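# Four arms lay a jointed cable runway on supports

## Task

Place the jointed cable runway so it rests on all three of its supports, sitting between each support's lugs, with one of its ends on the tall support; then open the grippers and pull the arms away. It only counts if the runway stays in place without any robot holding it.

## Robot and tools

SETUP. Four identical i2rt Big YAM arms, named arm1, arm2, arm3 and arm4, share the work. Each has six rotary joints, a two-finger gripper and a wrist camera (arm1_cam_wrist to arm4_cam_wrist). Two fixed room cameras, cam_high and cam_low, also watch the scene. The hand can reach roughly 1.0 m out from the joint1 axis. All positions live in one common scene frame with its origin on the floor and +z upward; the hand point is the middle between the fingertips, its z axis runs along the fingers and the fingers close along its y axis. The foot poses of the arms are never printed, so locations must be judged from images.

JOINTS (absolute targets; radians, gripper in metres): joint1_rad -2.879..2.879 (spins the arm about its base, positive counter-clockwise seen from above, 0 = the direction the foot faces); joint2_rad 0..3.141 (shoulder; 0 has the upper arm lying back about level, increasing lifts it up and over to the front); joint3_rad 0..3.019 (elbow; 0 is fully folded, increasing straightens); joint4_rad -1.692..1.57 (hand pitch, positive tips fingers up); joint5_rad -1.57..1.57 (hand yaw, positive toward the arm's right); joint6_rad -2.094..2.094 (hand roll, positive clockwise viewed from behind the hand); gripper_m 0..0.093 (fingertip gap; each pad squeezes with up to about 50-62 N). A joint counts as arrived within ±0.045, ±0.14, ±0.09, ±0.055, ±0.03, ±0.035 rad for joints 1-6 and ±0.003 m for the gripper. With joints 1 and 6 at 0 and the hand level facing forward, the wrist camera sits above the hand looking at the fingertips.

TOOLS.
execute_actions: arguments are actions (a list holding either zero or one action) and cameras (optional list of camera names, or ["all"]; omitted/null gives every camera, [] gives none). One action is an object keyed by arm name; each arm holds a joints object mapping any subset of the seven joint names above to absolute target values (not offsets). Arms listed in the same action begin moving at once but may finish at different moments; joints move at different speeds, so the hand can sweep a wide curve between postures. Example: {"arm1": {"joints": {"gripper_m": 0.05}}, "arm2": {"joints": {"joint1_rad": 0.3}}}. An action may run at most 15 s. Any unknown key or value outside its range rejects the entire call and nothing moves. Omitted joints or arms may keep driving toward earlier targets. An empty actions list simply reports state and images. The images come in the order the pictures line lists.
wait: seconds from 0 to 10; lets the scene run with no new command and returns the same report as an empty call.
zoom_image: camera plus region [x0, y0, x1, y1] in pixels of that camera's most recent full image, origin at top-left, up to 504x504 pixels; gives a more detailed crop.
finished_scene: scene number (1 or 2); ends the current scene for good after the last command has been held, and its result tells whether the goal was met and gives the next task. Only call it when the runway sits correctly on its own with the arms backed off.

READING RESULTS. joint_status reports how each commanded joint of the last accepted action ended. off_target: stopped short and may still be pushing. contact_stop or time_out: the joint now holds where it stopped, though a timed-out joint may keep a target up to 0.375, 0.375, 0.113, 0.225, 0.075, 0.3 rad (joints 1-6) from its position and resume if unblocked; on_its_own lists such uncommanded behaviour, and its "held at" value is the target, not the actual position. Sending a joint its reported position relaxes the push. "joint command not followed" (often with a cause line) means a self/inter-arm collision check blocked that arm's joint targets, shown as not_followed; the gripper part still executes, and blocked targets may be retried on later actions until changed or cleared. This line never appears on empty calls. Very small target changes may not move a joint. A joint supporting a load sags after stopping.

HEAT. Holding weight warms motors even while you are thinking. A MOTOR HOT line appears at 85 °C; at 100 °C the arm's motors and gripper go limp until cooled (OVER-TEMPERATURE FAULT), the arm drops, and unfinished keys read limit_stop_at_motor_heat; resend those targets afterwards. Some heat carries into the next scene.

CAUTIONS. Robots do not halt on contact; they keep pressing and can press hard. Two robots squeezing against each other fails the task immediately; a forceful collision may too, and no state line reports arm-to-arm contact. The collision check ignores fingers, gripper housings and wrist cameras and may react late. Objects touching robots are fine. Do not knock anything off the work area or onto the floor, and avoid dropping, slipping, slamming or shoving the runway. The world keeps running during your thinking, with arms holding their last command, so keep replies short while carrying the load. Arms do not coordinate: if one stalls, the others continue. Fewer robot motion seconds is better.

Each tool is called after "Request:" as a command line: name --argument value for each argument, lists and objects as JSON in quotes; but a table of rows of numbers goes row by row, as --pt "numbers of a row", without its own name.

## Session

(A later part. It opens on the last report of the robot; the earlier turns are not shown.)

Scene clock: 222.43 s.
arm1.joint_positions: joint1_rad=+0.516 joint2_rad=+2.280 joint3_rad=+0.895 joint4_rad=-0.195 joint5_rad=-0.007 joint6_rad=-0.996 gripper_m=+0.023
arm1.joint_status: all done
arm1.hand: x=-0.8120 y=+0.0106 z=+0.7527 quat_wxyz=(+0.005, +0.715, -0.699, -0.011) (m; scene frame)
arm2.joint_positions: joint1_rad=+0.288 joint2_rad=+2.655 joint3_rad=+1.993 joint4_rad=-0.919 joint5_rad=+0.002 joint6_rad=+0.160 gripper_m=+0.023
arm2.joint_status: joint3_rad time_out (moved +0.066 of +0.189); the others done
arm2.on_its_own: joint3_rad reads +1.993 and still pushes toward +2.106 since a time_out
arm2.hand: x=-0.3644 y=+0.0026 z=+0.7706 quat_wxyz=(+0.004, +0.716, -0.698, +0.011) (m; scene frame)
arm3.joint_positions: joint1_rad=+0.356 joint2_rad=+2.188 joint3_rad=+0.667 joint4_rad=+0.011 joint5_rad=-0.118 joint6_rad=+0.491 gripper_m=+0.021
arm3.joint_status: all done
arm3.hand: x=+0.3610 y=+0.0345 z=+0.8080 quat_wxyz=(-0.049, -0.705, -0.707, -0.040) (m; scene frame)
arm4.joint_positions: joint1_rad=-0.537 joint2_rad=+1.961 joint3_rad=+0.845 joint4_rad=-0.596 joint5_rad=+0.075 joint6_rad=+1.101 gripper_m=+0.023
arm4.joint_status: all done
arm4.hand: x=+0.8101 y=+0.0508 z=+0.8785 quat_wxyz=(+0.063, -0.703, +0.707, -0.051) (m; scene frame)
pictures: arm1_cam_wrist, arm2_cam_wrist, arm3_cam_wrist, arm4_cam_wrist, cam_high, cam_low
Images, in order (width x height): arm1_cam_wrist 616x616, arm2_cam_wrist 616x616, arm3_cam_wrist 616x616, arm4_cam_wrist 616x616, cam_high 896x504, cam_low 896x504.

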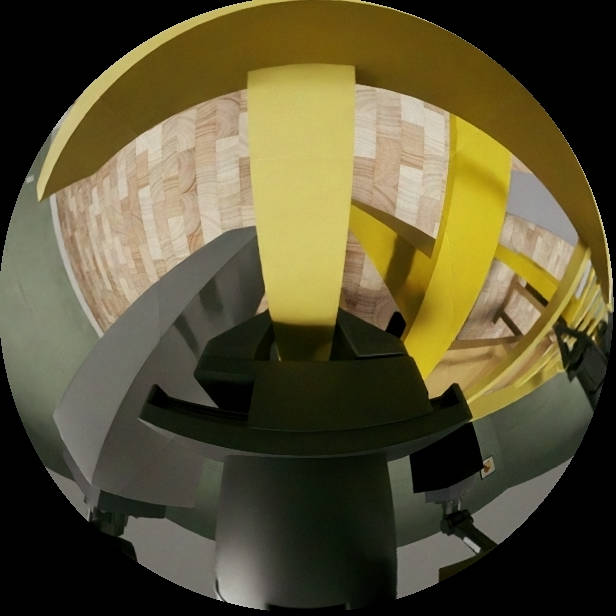

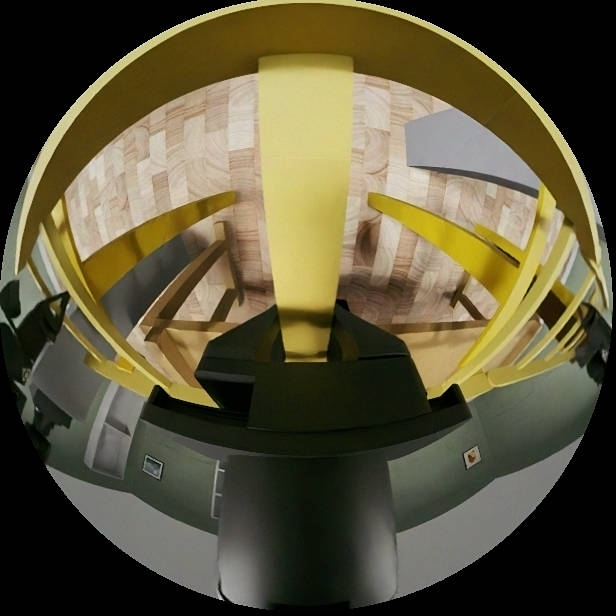

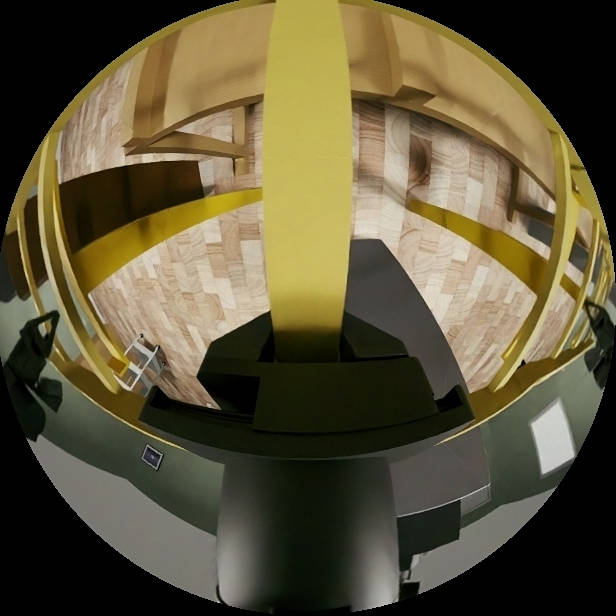

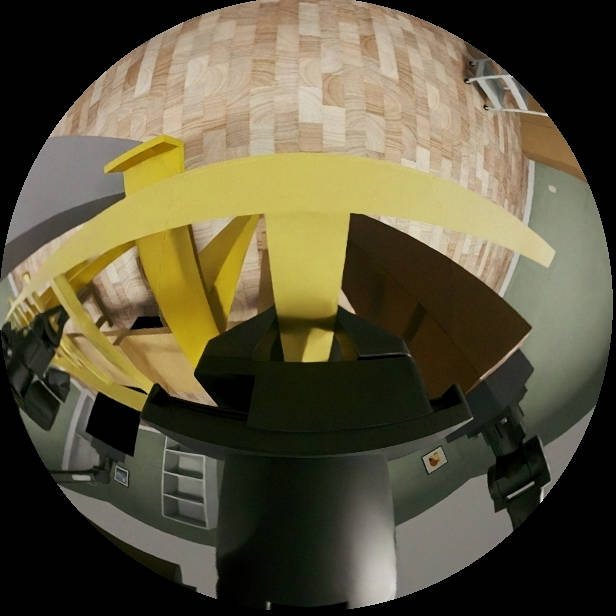

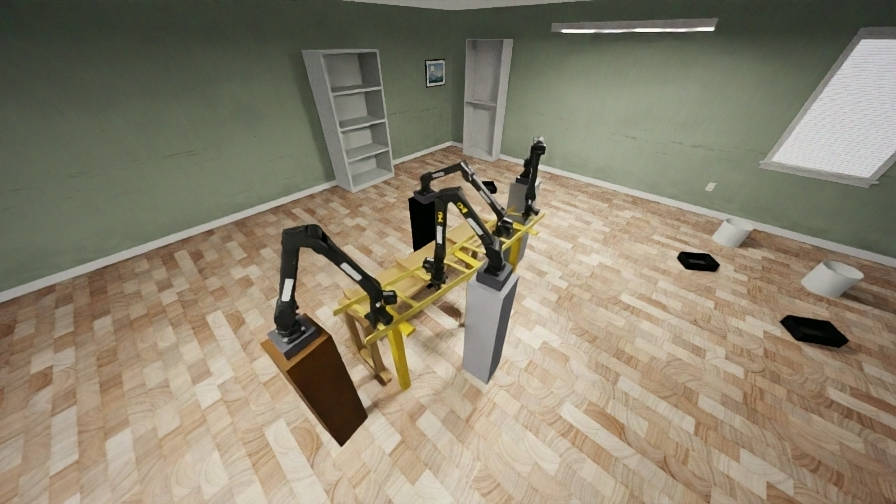

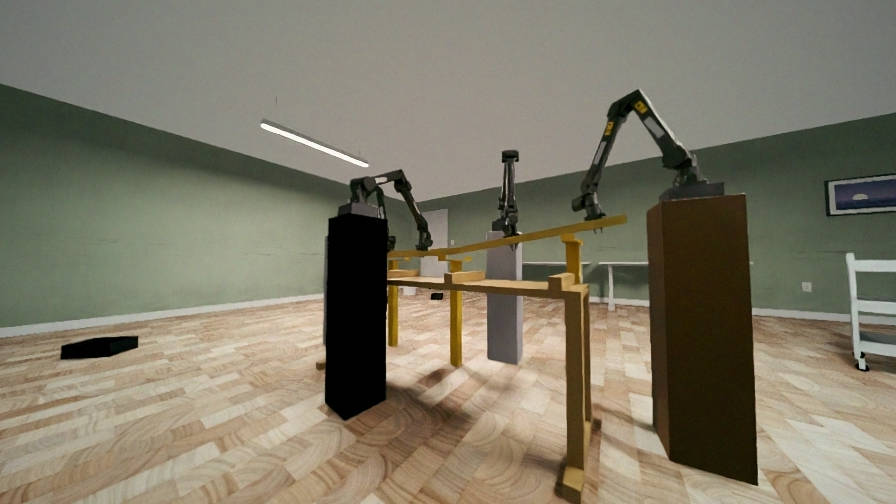

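Request:
execute_actions --actions '[{"arm1":{"joints":{"joint1_rad":0.56,"joint2_rad":2.21,"joint3_rad":0.93,"joint4_rad":-0.262,"joint6_rad":-0.94}},"arm2":{"joints":{"joint1_rad":0.277,"joint2_rad":2.63,"joint3_rad":2.26,"joint4_rad":-1.0}},"arm3":{"joints":{"joint1_rad":0.40,"joint2_rad":2.03,"joint3_rad":0.615,"joint4_rad":0.09,"joint5_rad":-0.128,"joint6_rad":0.525}},"arm4":{"joints":{"joint1_rad":-0.58,"joint2_rad":1.925,"joint3_rad":0.88,"joint4_rad":-0.642,"joint5_rad":0.07,"joint6_rad":1.045}}}]'

Request:
zoom_image --camera "arm2_cam_wrist" --region '[60, 300, 220, 420]'

Request:
zoom_image --camera "cam_low" --region '[380, 200, 640, 290]'

Request:
zoom_image --camera "cam_high" --region '[330, 260, 480, 350]'

Scene clock: 247.63 s.
arm1.joint_positions: joint1_rad=+0.535 joint2_rad=+2.278 joint3_rad=+0.912 joint4_rad=-0.234 joint5_rad=+0.010 joint6_rad=-0.982 gripper_m=+0.023
arm1.joint_status: joint6_rad time_out (moved +0.014 of +0.056); the others done
arm1.on_its_own: joint6_rad reads -0.982 and still pushes toward -0.940 since a time_out
arm1.hand: x=-0.8130 y=+0.0150 z=+0.7550 quat_wxyz=(+0.017, +0.716, -0.698, -0.005) (m; scene frame)
arm2.joint_positions: joint1_rad=+0.286 joint2_rad=+2.705 joint3_rad=+2.101 joint4_rad=-1.021 joint5_rad=+0.000 joint6_rad=+0.152 gripper_m=+0.023
arm2.joint_status: joint3_rad time_out (moved +0.108 of +0.267); the others done
arm2.on_its_own: joint3_rad reads +2.101 and still pushes toward +2.214 since a time_out
arm2.hand: x=-0.3649 y=+0.0106 z=+0.7708 quat_wxyz=(+0.018, +0.718, -0.696, +0.028) (m; scene frame)
arm3.joint_positions: joint1_rad=+0.378 joint2_rad=+2.173 joint3_rad=+0.619 joint4_rad=+0.059 joint5_rad=-0.111 joint6_rad=+0.507 gripper_m=+0.021
arm3.joint_status: joint2_rad time_out (moved -0.015 of -0.158); the others done
arm3.on_its_own: joint2_rad reads +2.173 and still pushes toward +2.030 since a time_out
arm3.hand: x=+0.3596 y=+0.0494 z=+0.8116 quat_wxyz=(-0.054, -0.703, -0.709, -0.036) (m; scene frame)
arm4.joint_positions: joint1_rad=-0.580 joint2_rad=+1.940 joint3_rad=+0.869 joint4_rad=-0.625 joint5_rad=+0.075 joint6_rad=+1.049 gripper_m=+0.023
arm4.joint_status: all done
arm4.hand: x=+0.8079 y=+0.0700 z=+0.8903 quat_wxyz=(+0.059, -0.706, +0.704, -0.046) (m; scene frame)
pictures: arm1_cam_wrist, arm2_cam_wrist, arm3_cam_wrist, arm4_cam_wrist, cam_high, cam_low
Images, in order (width x height): arm1_cam_wrist 616x616, arm2_cam_wrist 616x616, arm3_cam_wrist 616x616, arm4_cam_wrist 616x616, cam_high 896x504, cam_low 896x504.

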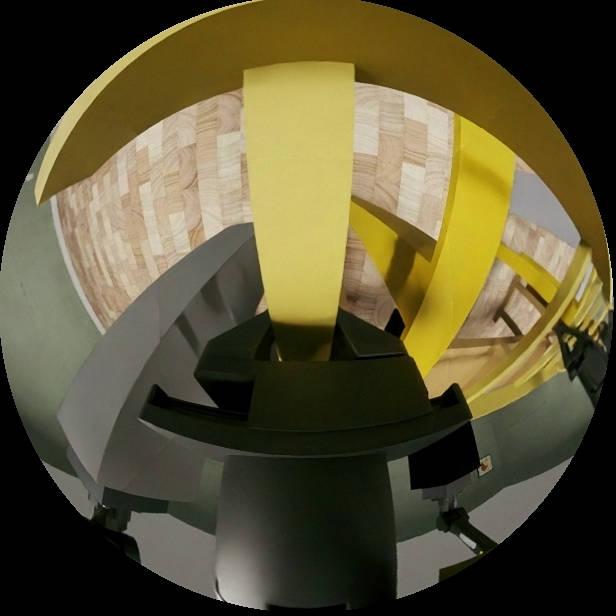

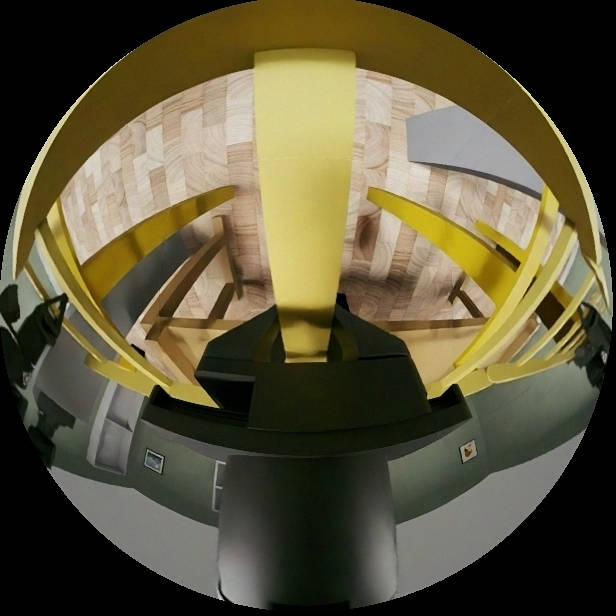

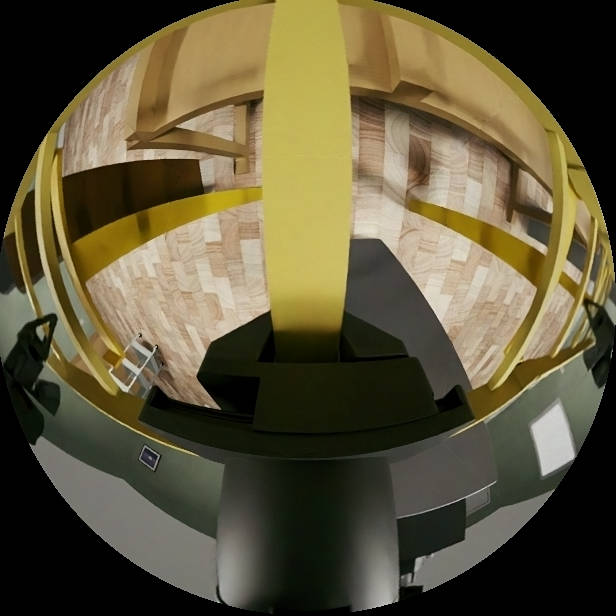

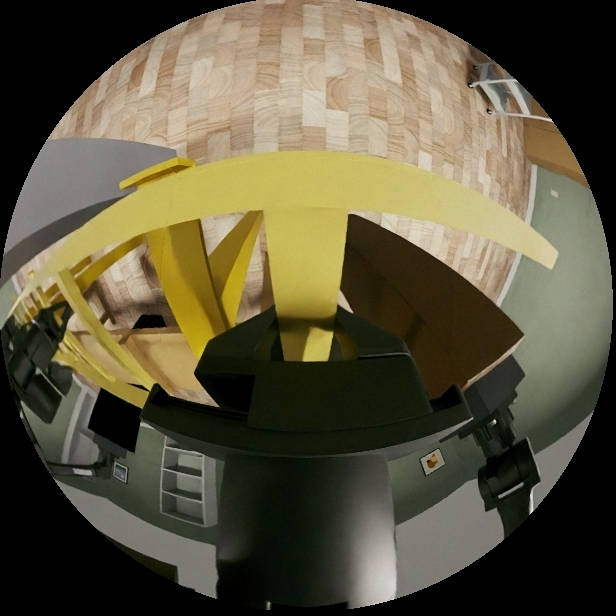

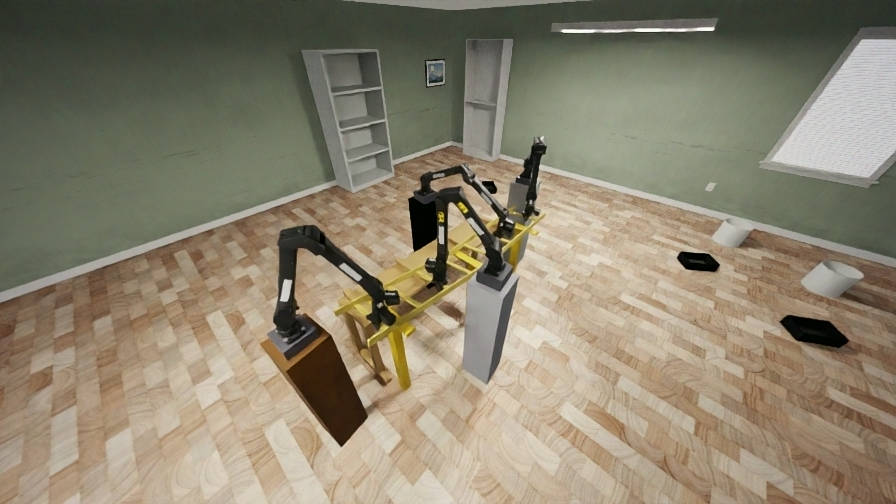

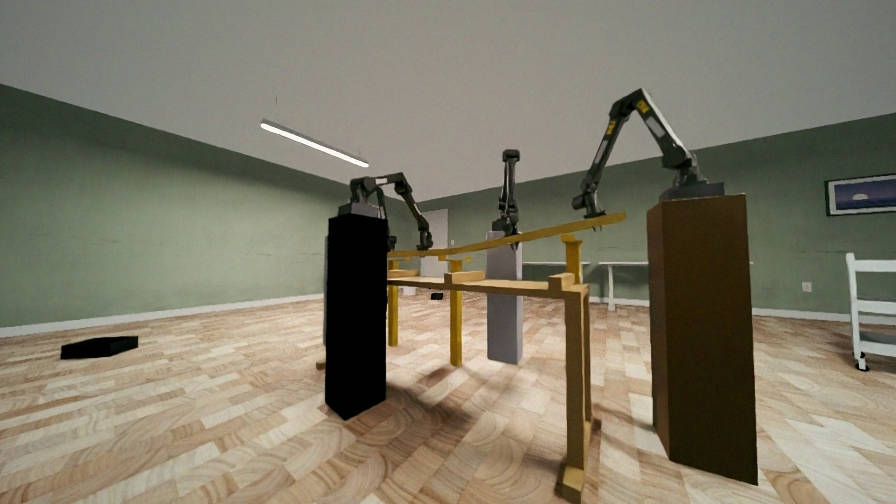

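Region (60, 300, 220, 420) of arm2_cam_wrist's 616x616 image, scaled by 3.150, with more detail than that image has; it fills the top 378 rows of this view, and the rest is white.

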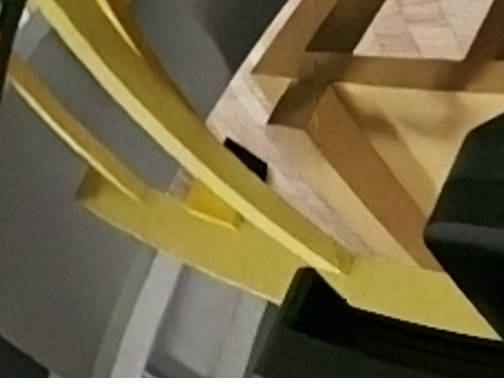

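Region (380, 200, 640, 290) of cam_low's 896x504 image, scaled by 1.938, with more detail than that image has; it fills the top 174 rows of this view, and the rest is white.

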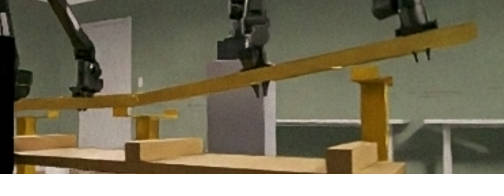

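Region (330, 260, 480, 350) of cam_high's 896x504 image, scaled by 3.360, with more detail than that image has; it fills the top 302 rows of this view, and the rest is white.

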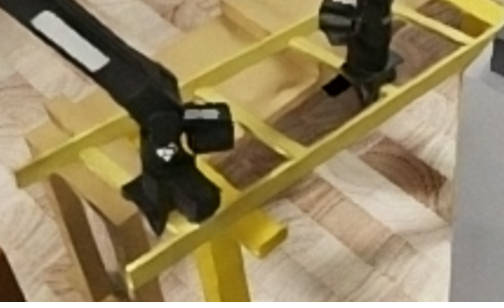

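Request:
execute_actions --actions '[{"arm1":{"joints":{"joint1_rad":0.52,"joint2_rad":2.09,"joint3_rad":0.862,"joint4_rad":-0.3,"joint6_rad":-0.985}},"arm2":{"joints":{"joint2_rad":2.53,"joint3_rad":2.12,"joint4_rad":-0.96}},"arm3":{"joints":{"joint1_rad":0.38,"joint2_rad":1.93,"joint3_rad":0.615,"joint4_rad":0.02,"joint6_rad":0.507}},"arm4":{"joints":{"joint2_rad":1.935}}}]' --cameras '["cam_low","cam_high","arm2_cam_wrist","arm4_cam_wrist"]'

Request:
zoom_image --camera "cam_low" --region '[380, 200, 640, 290]'

Request:
zoom_image --camera "arm2_cam_wrist" --region '[60, 300, 220, 420]'

Scene clock: 257.60 s.
arm1.joint_positions: joint1_rad=+0.543 joint2_rad=+2.146 joint3_rad=+0.862 joint4_rad=-0.285 joint5_rad=-0.044 joint6_rad=-0.984 gripper_m=+0.023
arm1.joint_status: all done
arm1.hand: x=-0.8171 y=+0.0266 z=+0.7997 quat_wxyz=(-0.003, +0.719, -0.694, -0.028) (m; scene frame)
arm2.joint_positions: joint1_rad=+0.286 joint2_rad=+2.653 joint3_rad=+2.078 joint4_rad=-0.996 joint5_rad=-0.008 joint6_rad=+0.146 gripper_m=+0.023
arm2.joint_status: all done
arm2.hand: x=-0.3690 y=+0.0243 z=+0.7984 quat_wxyz=(+0.005, +0.720, -0.694, +0.003) (m; scene frame)
arm3.joint_positions: joint1_rad=+0.378 joint2_rad=+2.118 joint3_rad=+0.597 joint4_rad=-0.008 joint5_rad=-0.131 joint6_rad=+0.512 gripper_m=+0.021
arm3.joint_status: joint2_rad time_out (moved -0.055 of -0.243); the others done
arm3.on_its_own: joint2_rad reads +2.118 and still pushes toward +1.930 since a time_out
arm3.hand: x=+0.3572 y=+0.0610 z=+0.8263 quat_wxyz=(-0.040, -0.705, -0.707, -0.050) (m; scene frame)
arm4.joint_positions: joint1_rad=-0.583 joint2_rad=+1.921 joint3_rad=+0.870 joint4_rad=-0.629 joint5_rad=+0.099 joint6_rad=+1.054 gripper_m=+0.023
arm4.joint_status: all done
arm4.hand: x=+0.8062 y=+0.0767 z=+0.8978 quat_wxyz=(+0.068, -0.704, +0.706, -0.035) (m; scene frame)
pictures: arm2_cam_wrist, arm4_cam_wrist, cam_high, cam_low
Images, in order (width x height): arm2_cam_wrist 616x616, arm4_cam_wrist 616x616, cam_high 896x504, cam_low 896x504.

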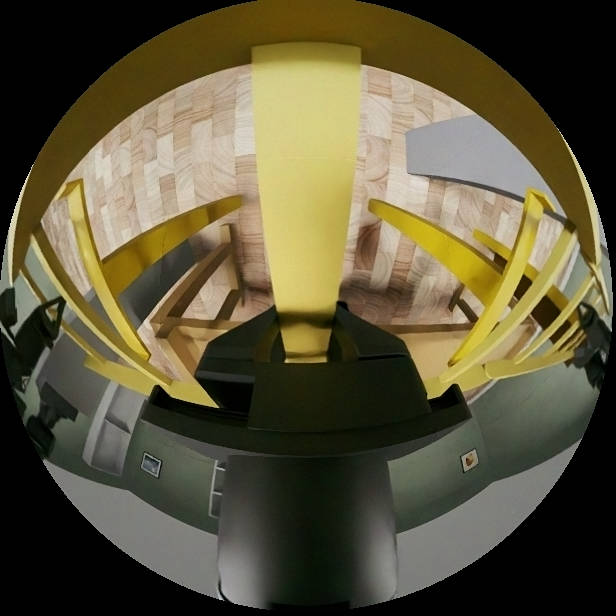

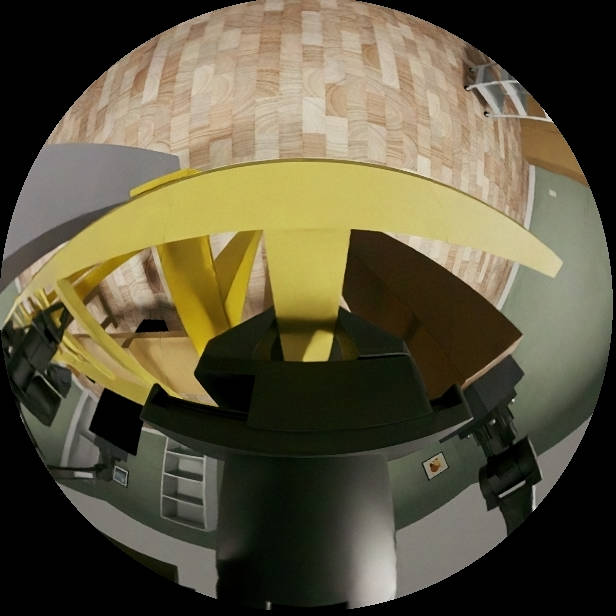

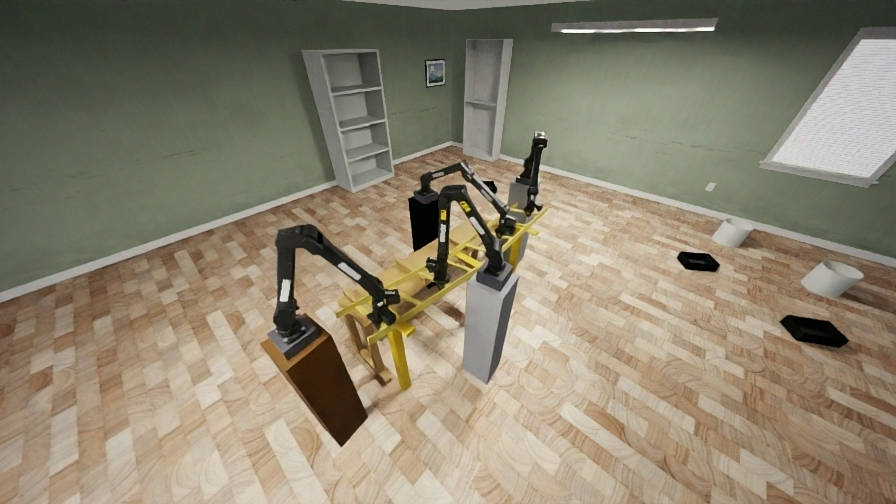

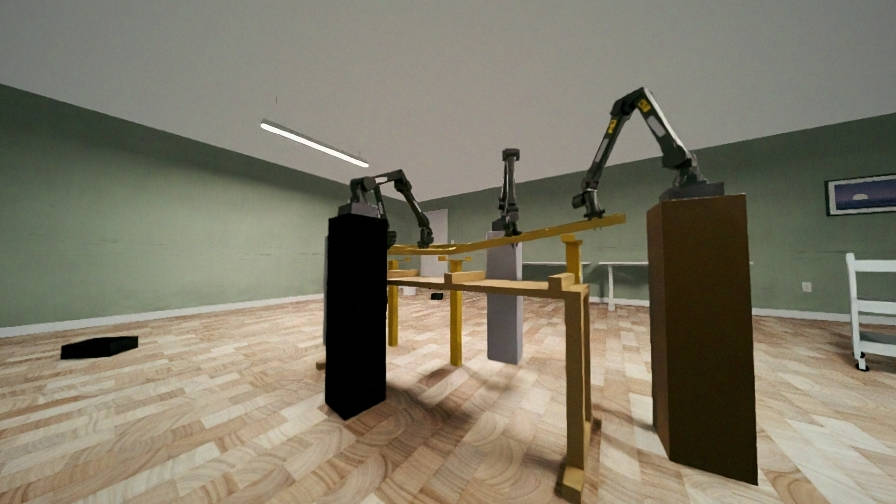

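Region (380, 200, 640, 290) of cam_low's 896x504 image, scaled by 1.938, with more detail than that image has; it fills the top 174 rows of this view, and the rest is white.

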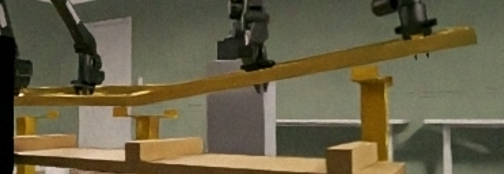

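Region (60, 300, 220, 420) of arm2_cam_wrist's 616x616 image, scaled by 3.150, with more detail than that image has; it fills the top 378 rows of this view, and the rest is white.

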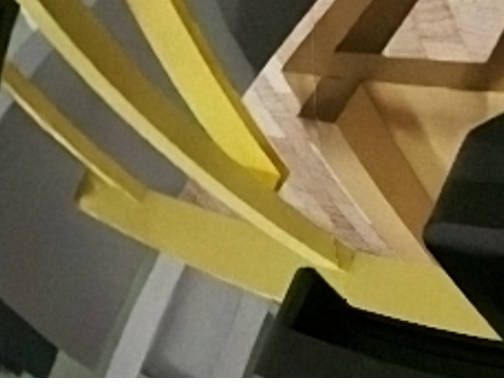

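Request:
execute_actions --actions '[{"arm1":{"joints":{"joint1_rad":0.63,"joint2_rad":2.115,"joint3_rad":0.952,"joint4_rad":-0.365,"joint5_rad":0,"joint6_rad":-0.85}},"arm2":{"joints":{"joint1_rad":0.27,"joint2_rad":2.62,"joint3_rad":2.295,"joint4_rad":-1.06,"joint6_rad":0.18}},"arm3":{"joints":{"joint1_rad":0.39,"joint2_rad":1.94,"joint3_rad":0.61,"joint4_rad":0.02,"joint6_rad":0.535}},"arm4":{"joints":{"joint1_rad":-0.56,"joint2_rad":1.925,"joint3_rad":0.875,"joint5_rad":0.075,"joint6_rad":1.08}}}]'

Request:
zoom_image --camera "arm2_cam_wrist" --region '[0, 150, 220, 420]'

Request:
zoom_image --camera "arm2_cam_wrist" --region '[396, 150, 616, 420]'

Request:
zoom_image --camera "cam_high" --region '[330, 190, 580, 350]'

Scene clock: 270.27 s.
arm1.joint_positions: joint1_rad=+0.629 joint2_rad=+2.152 joint3_rad=+0.920 joint4_rad=-0.349 joint5_rad=-0.013 joint6_rad=-0.877 gripper_m=+0.023
arm1.joint_status: all done
arm1.hand: x=-0.8214 y=+0.0606 z=+0.8047 quat_wxyz=(+0.006, +0.712, -0.702, -0.014) (m; scene frame)
arm2.joint_positions: joint1_rad=+0.284 joint2_rad=+2.695 joint3_rad=+2.184 joint4_rad=-1.034 joint5_rad=-0.008 joint6_rad=+0.166 gripper_m=+0.023
arm2.joint_status: joint3_rad time_out (moved +0.105 of +0.217); the others done
arm2.on_its_own: joint3_rad reads +2.184 and still pushes toward +2.295 since a time_out
arm2.hand: x=-0.3721 y=+0.0472 z=+0.8031 quat_wxyz=(-0.002, +0.713, -0.701, -0.006) (m; scene frame)
arm3.joint_positions: joint1_rad=+0.382 joint2_rad=+2.112 joint3_rad=+0.584 joint4_rad=-0.011 joint5_rad=-0.131 joint6_rad=+0.540 gripper_m=+0.021
arm3.joint_status: joint2_rad time_out (moved -0.007 of -0.178); the others done
arm3.on_its_own: joint2_rad reads +2.112 and still pushes toward +1.940 since a time_out
arm3.hand: x=+0.3550 y=+0.0672 z=+0.8277 quat_wxyz=(-0.035, -0.713, -0.698, -0.051) (m; scene frame)
arm4.joint_positions: joint1_rad=-0.572 joint2_rad=+1.920 joint3_rad=+0.870 joint4_rad=-0.632 joint5_rad=+0.087 joint6_rad=+1.091 gripper_m=+0.023
arm4.joint_status: all done
arm4.hand: x=+0.8036 y=+0.0711 z=+0.8981 quat_wxyz=(+0.063, -0.694, +0.716, -0.036) (m; scene frame)
pictures: arm1_cam_wrist, arm2_cam_wrist, arm3_cam_wrist, arm4_cam_wrist, cam_high, cam_low
Images, in order (width x height): arm1_cam_wrist 616x616, arm2_cam_wrist 616x616, arm3_cam_wrist 616x616, arm4_cam_wrist 616x616, cam_high 896x504, cam_low 896x504.

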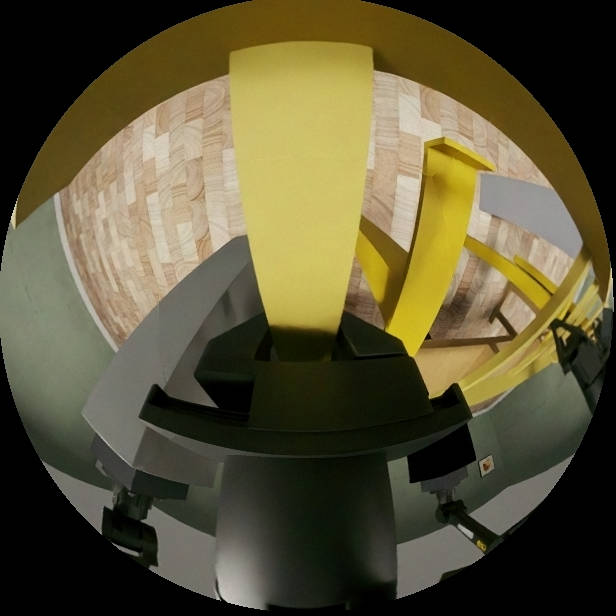

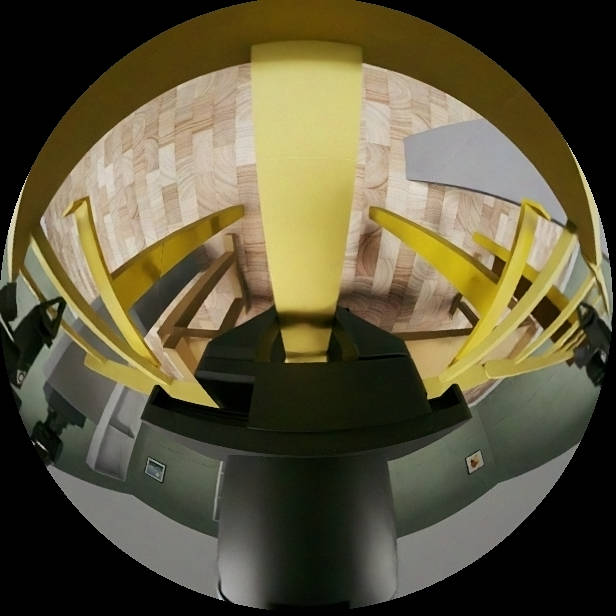

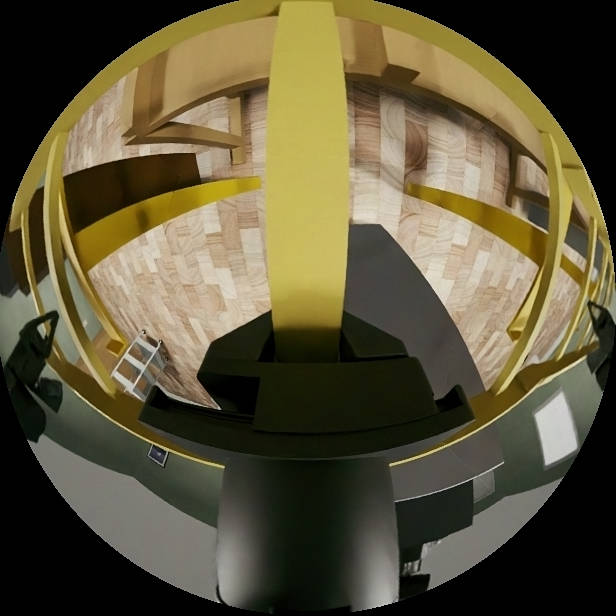

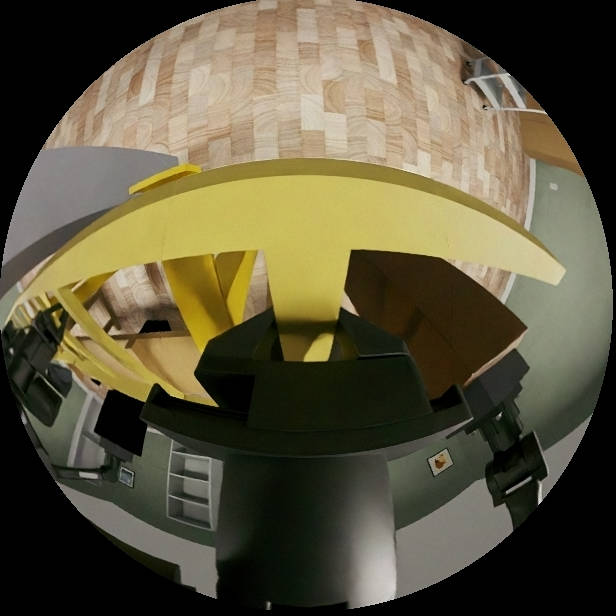

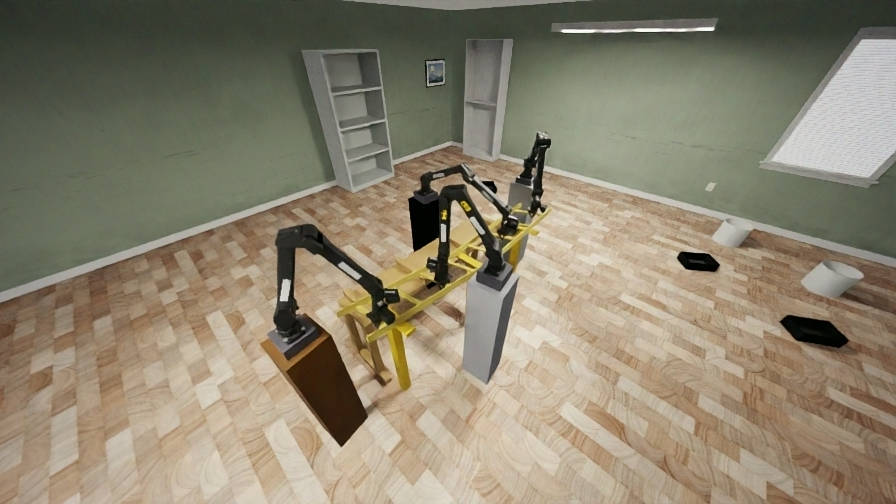

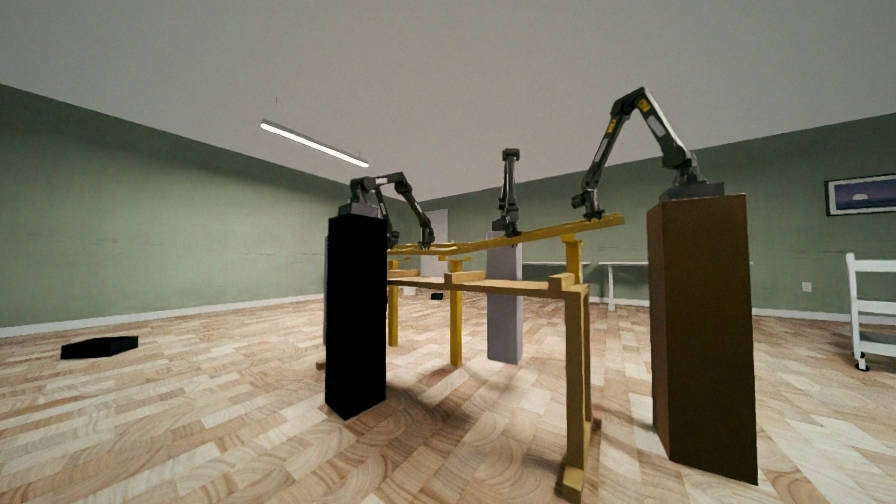

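Region (0, 150, 220, 420) of arm2_cam_wrist's 616x616 image, scaled by 1.867, with more detail than that image has; it fills the left 411 columns of this view, and the rest is white.

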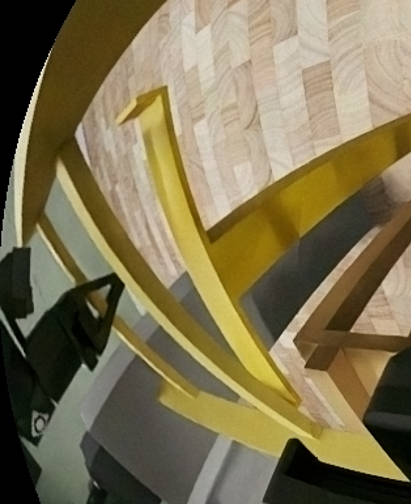

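Region (396, 150, 616, 420) of arm2_cam_wrist's 616x616 image, scaled by 1.867, with more detail than that image has; it fills the left 411 columns of this view, and the rest is white.

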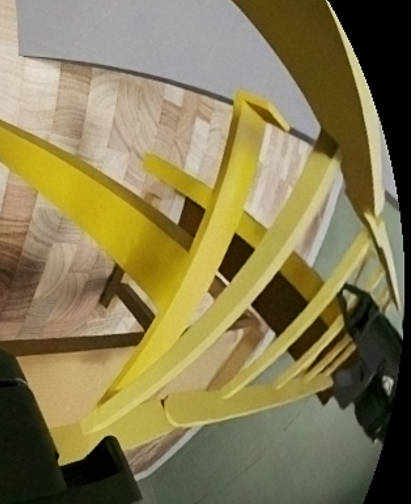

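Region (330, 190, 580, 350) of cam_high's 896x504 image, scaled by 2.016, with more detail than that image has; it fills the top 323 rows of this view, and the rest is white.

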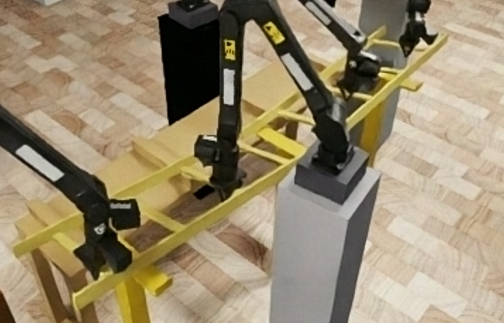

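Request:
execute_actions --actions '[{"arm1":{"joints":{"joint2_rad":2.178,"joint3_rad":0.96,"joint4_rad":-0.302}},"arm2":{"joints":{"joint2_rad":2.65,"joint3_rad":2.30,"joint4_rad":-1.02}},"arm3":{"joints":{"joint2_rad":2.03,"joint3_rad":0.625,"joint4_rad":0.10}},"arm4":{"joints":{"joint2_rad":1.985,"joint4_rad":-0.58}}}]'

Request:
zoom_image --camera "arm2_cam_wrist" --region '[60, 300, 220, 420]'

Request:
zoom_image --camera "cam_low" --region '[380, 210, 640, 290]'

Request:
zoom_image --camera "cam_high" --region '[330, 190, 580, 350]'

Scene clock: 282.30 s.
arm1.joint_positions: joint1_rad=+0.629 joint2_rad=+2.218 joint3_rad=+0.935 joint4_rad=-0.295 joint5_rad=-0.010 joint6_rad=-0.875 gripper_m=+0.023
arm1.joint_status: all done
arm1.hand: x=-0.8215 y=+0.0603 z=+0.7804 quat_wxyz=(+0.005, +0.712, -0.703, -0.012) (m; scene frame)
arm2.joint_positions: joint1_rad=+0.285 joint2_rad=+2.723 joint3_rad=+2.191 joint4_rad=-1.012 joint5_rad=-0.005 joint6_rad=+0.168 gripper_m=+0.023
arm2.joint_status: joint3_rad time_out (moved +0.008 of +0.116); the others done
arm2.on_its_own: joint3_rad reads +2.191 and still pushes toward +2.300 since a time_out
arm2.hand: x=-0.3721 y=+0.0464 z=+0.7861 quat_wxyz=(-0.003, +0.712, -0.702, -0.007) (m; scene frame)
arm3.joint_positions: joint1_rad=+0.383 joint2_rad=+2.162 joint3_rad=+0.592 joint4_rad=+0.042 joint5_rad=-0.127 joint6_rad=+0.542 gripper_m=+0.021
arm3.joint_status: joint4_rad time_out (moved +0.053 of +0.111); the others done
arm3.on_its_own: joint4_rad reads +0.042 and still pushes toward +0.100 since a time_out
arm3.hand: x=+0.3549 y=+0.0664 z=+0.8143 quat_wxyz=(-0.039, -0.714, -0.698, -0.048) (m; scene frame)
arm4.joint_positions: joint1_rad=-0.572 joint2_rad=+1.966 joint3_rad=+0.870 joint4_rad=-0.587 joint5_rad=+0.086 joint6_rad=+1.091 gripper_m=+0.023
arm4.joint_status: all done
arm4.hand: x=+0.8041 y=+0.0708 z=+0.8802 quat_wxyz=(+0.063, -0.694, +0.716, -0.037) (m; scene frame)
pictures: arm1_cam_wrist, arm2_cam_wrist, arm3_cam_wrist, arm4_cam_wrist, cam_high, cam_low
Images, in order (width x height): arm1_cam_wrist 616x616, arm2_cam_wrist 616x616, arm3_cam_wrist 616x616, arm4_cam_wrist 616x616, cam_high 896x504, cam_low 896x504.

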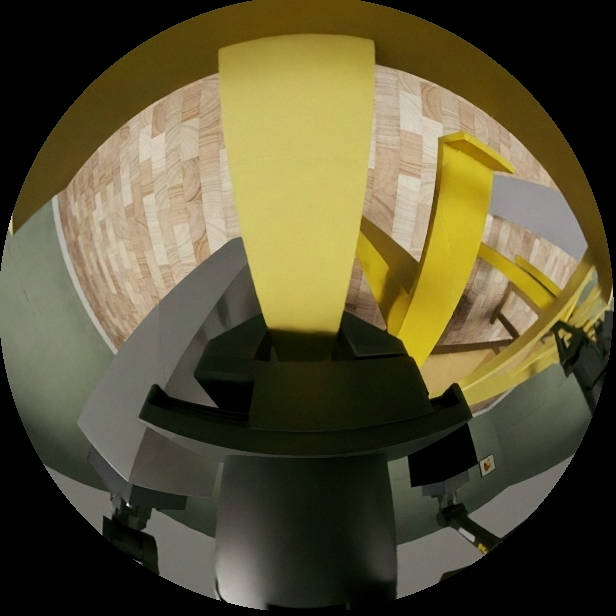

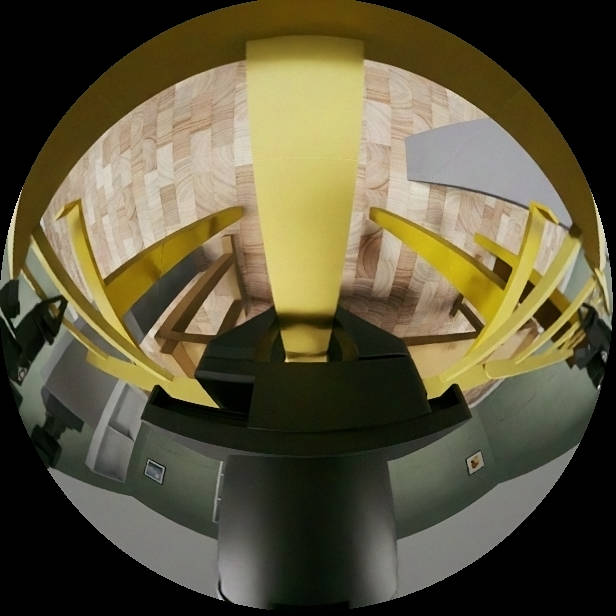

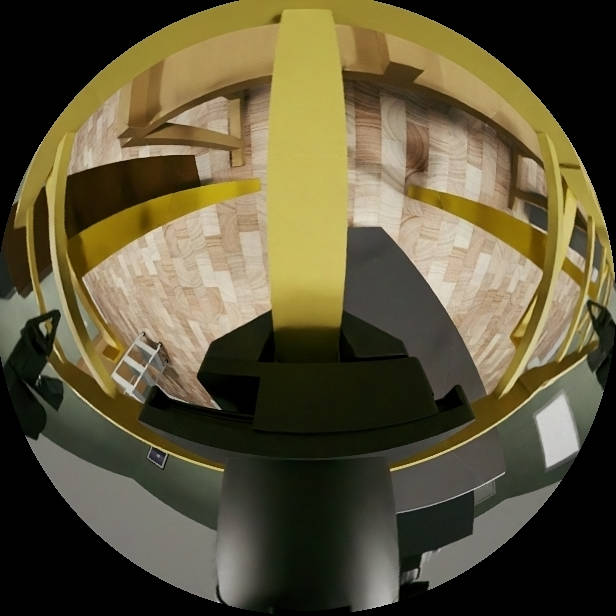

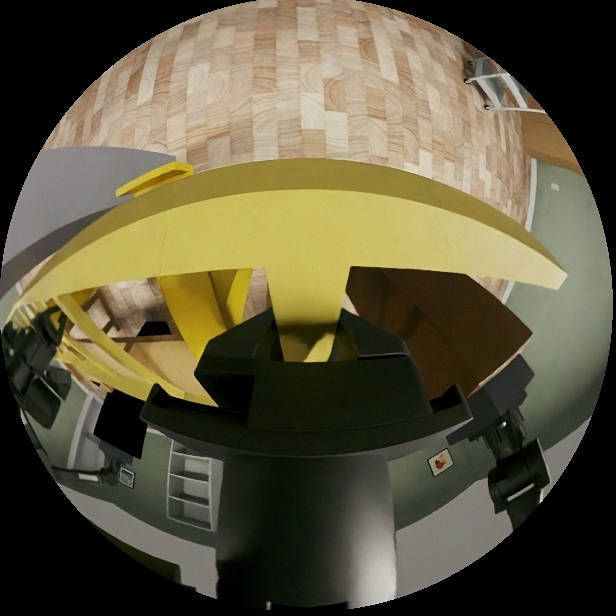

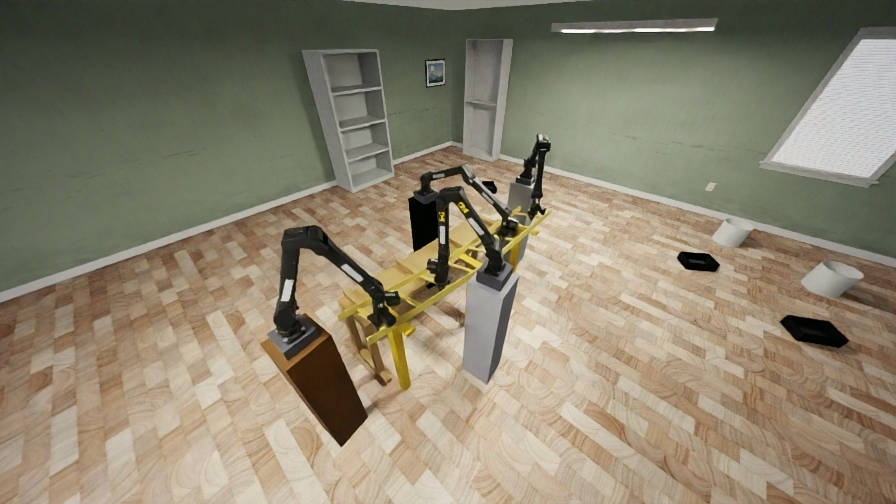

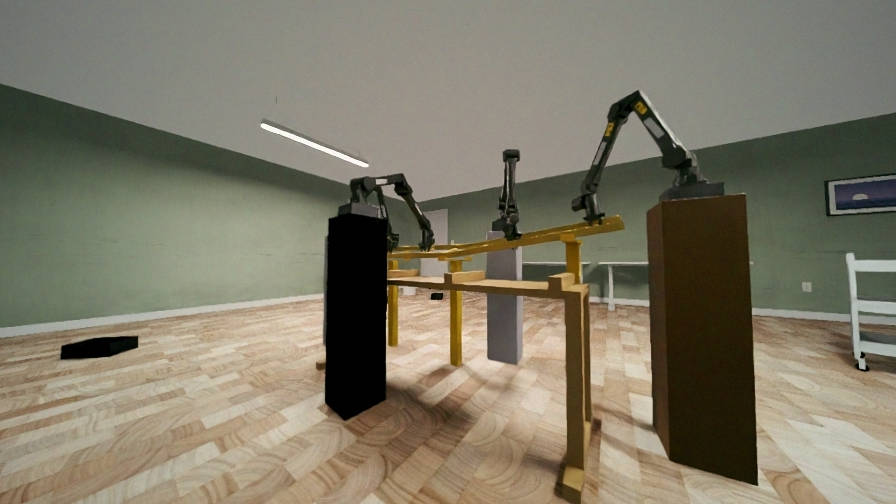

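Region (60, 300, 220, 420) of arm2_cam_wrist's 616x616 image, scaled by 3.150, with more detail than that image has; it fills the top 378 rows of this view, and the rest is white.

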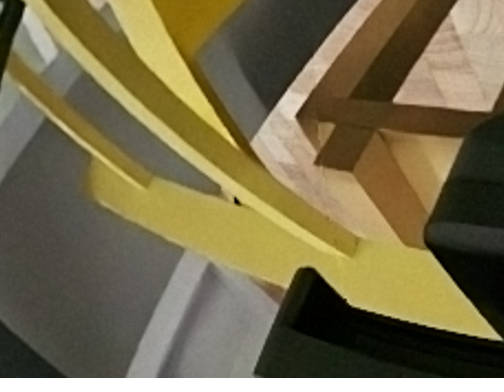

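Region (380, 210, 640, 290) of cam_low's 896x504 image, scaled by 1.938, with more detail than that image has; it fills the top 155 rows of this view, and the rest is white.

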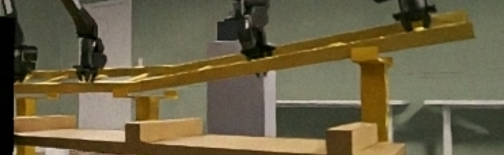

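Region (330, 190, 580, 350) of cam_high's 896x504 image, scaled by 2.016, with more detail than that image has; it fills the top 323 rows of this view, and the rest is white.

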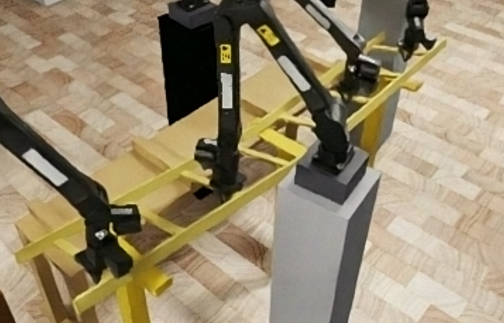

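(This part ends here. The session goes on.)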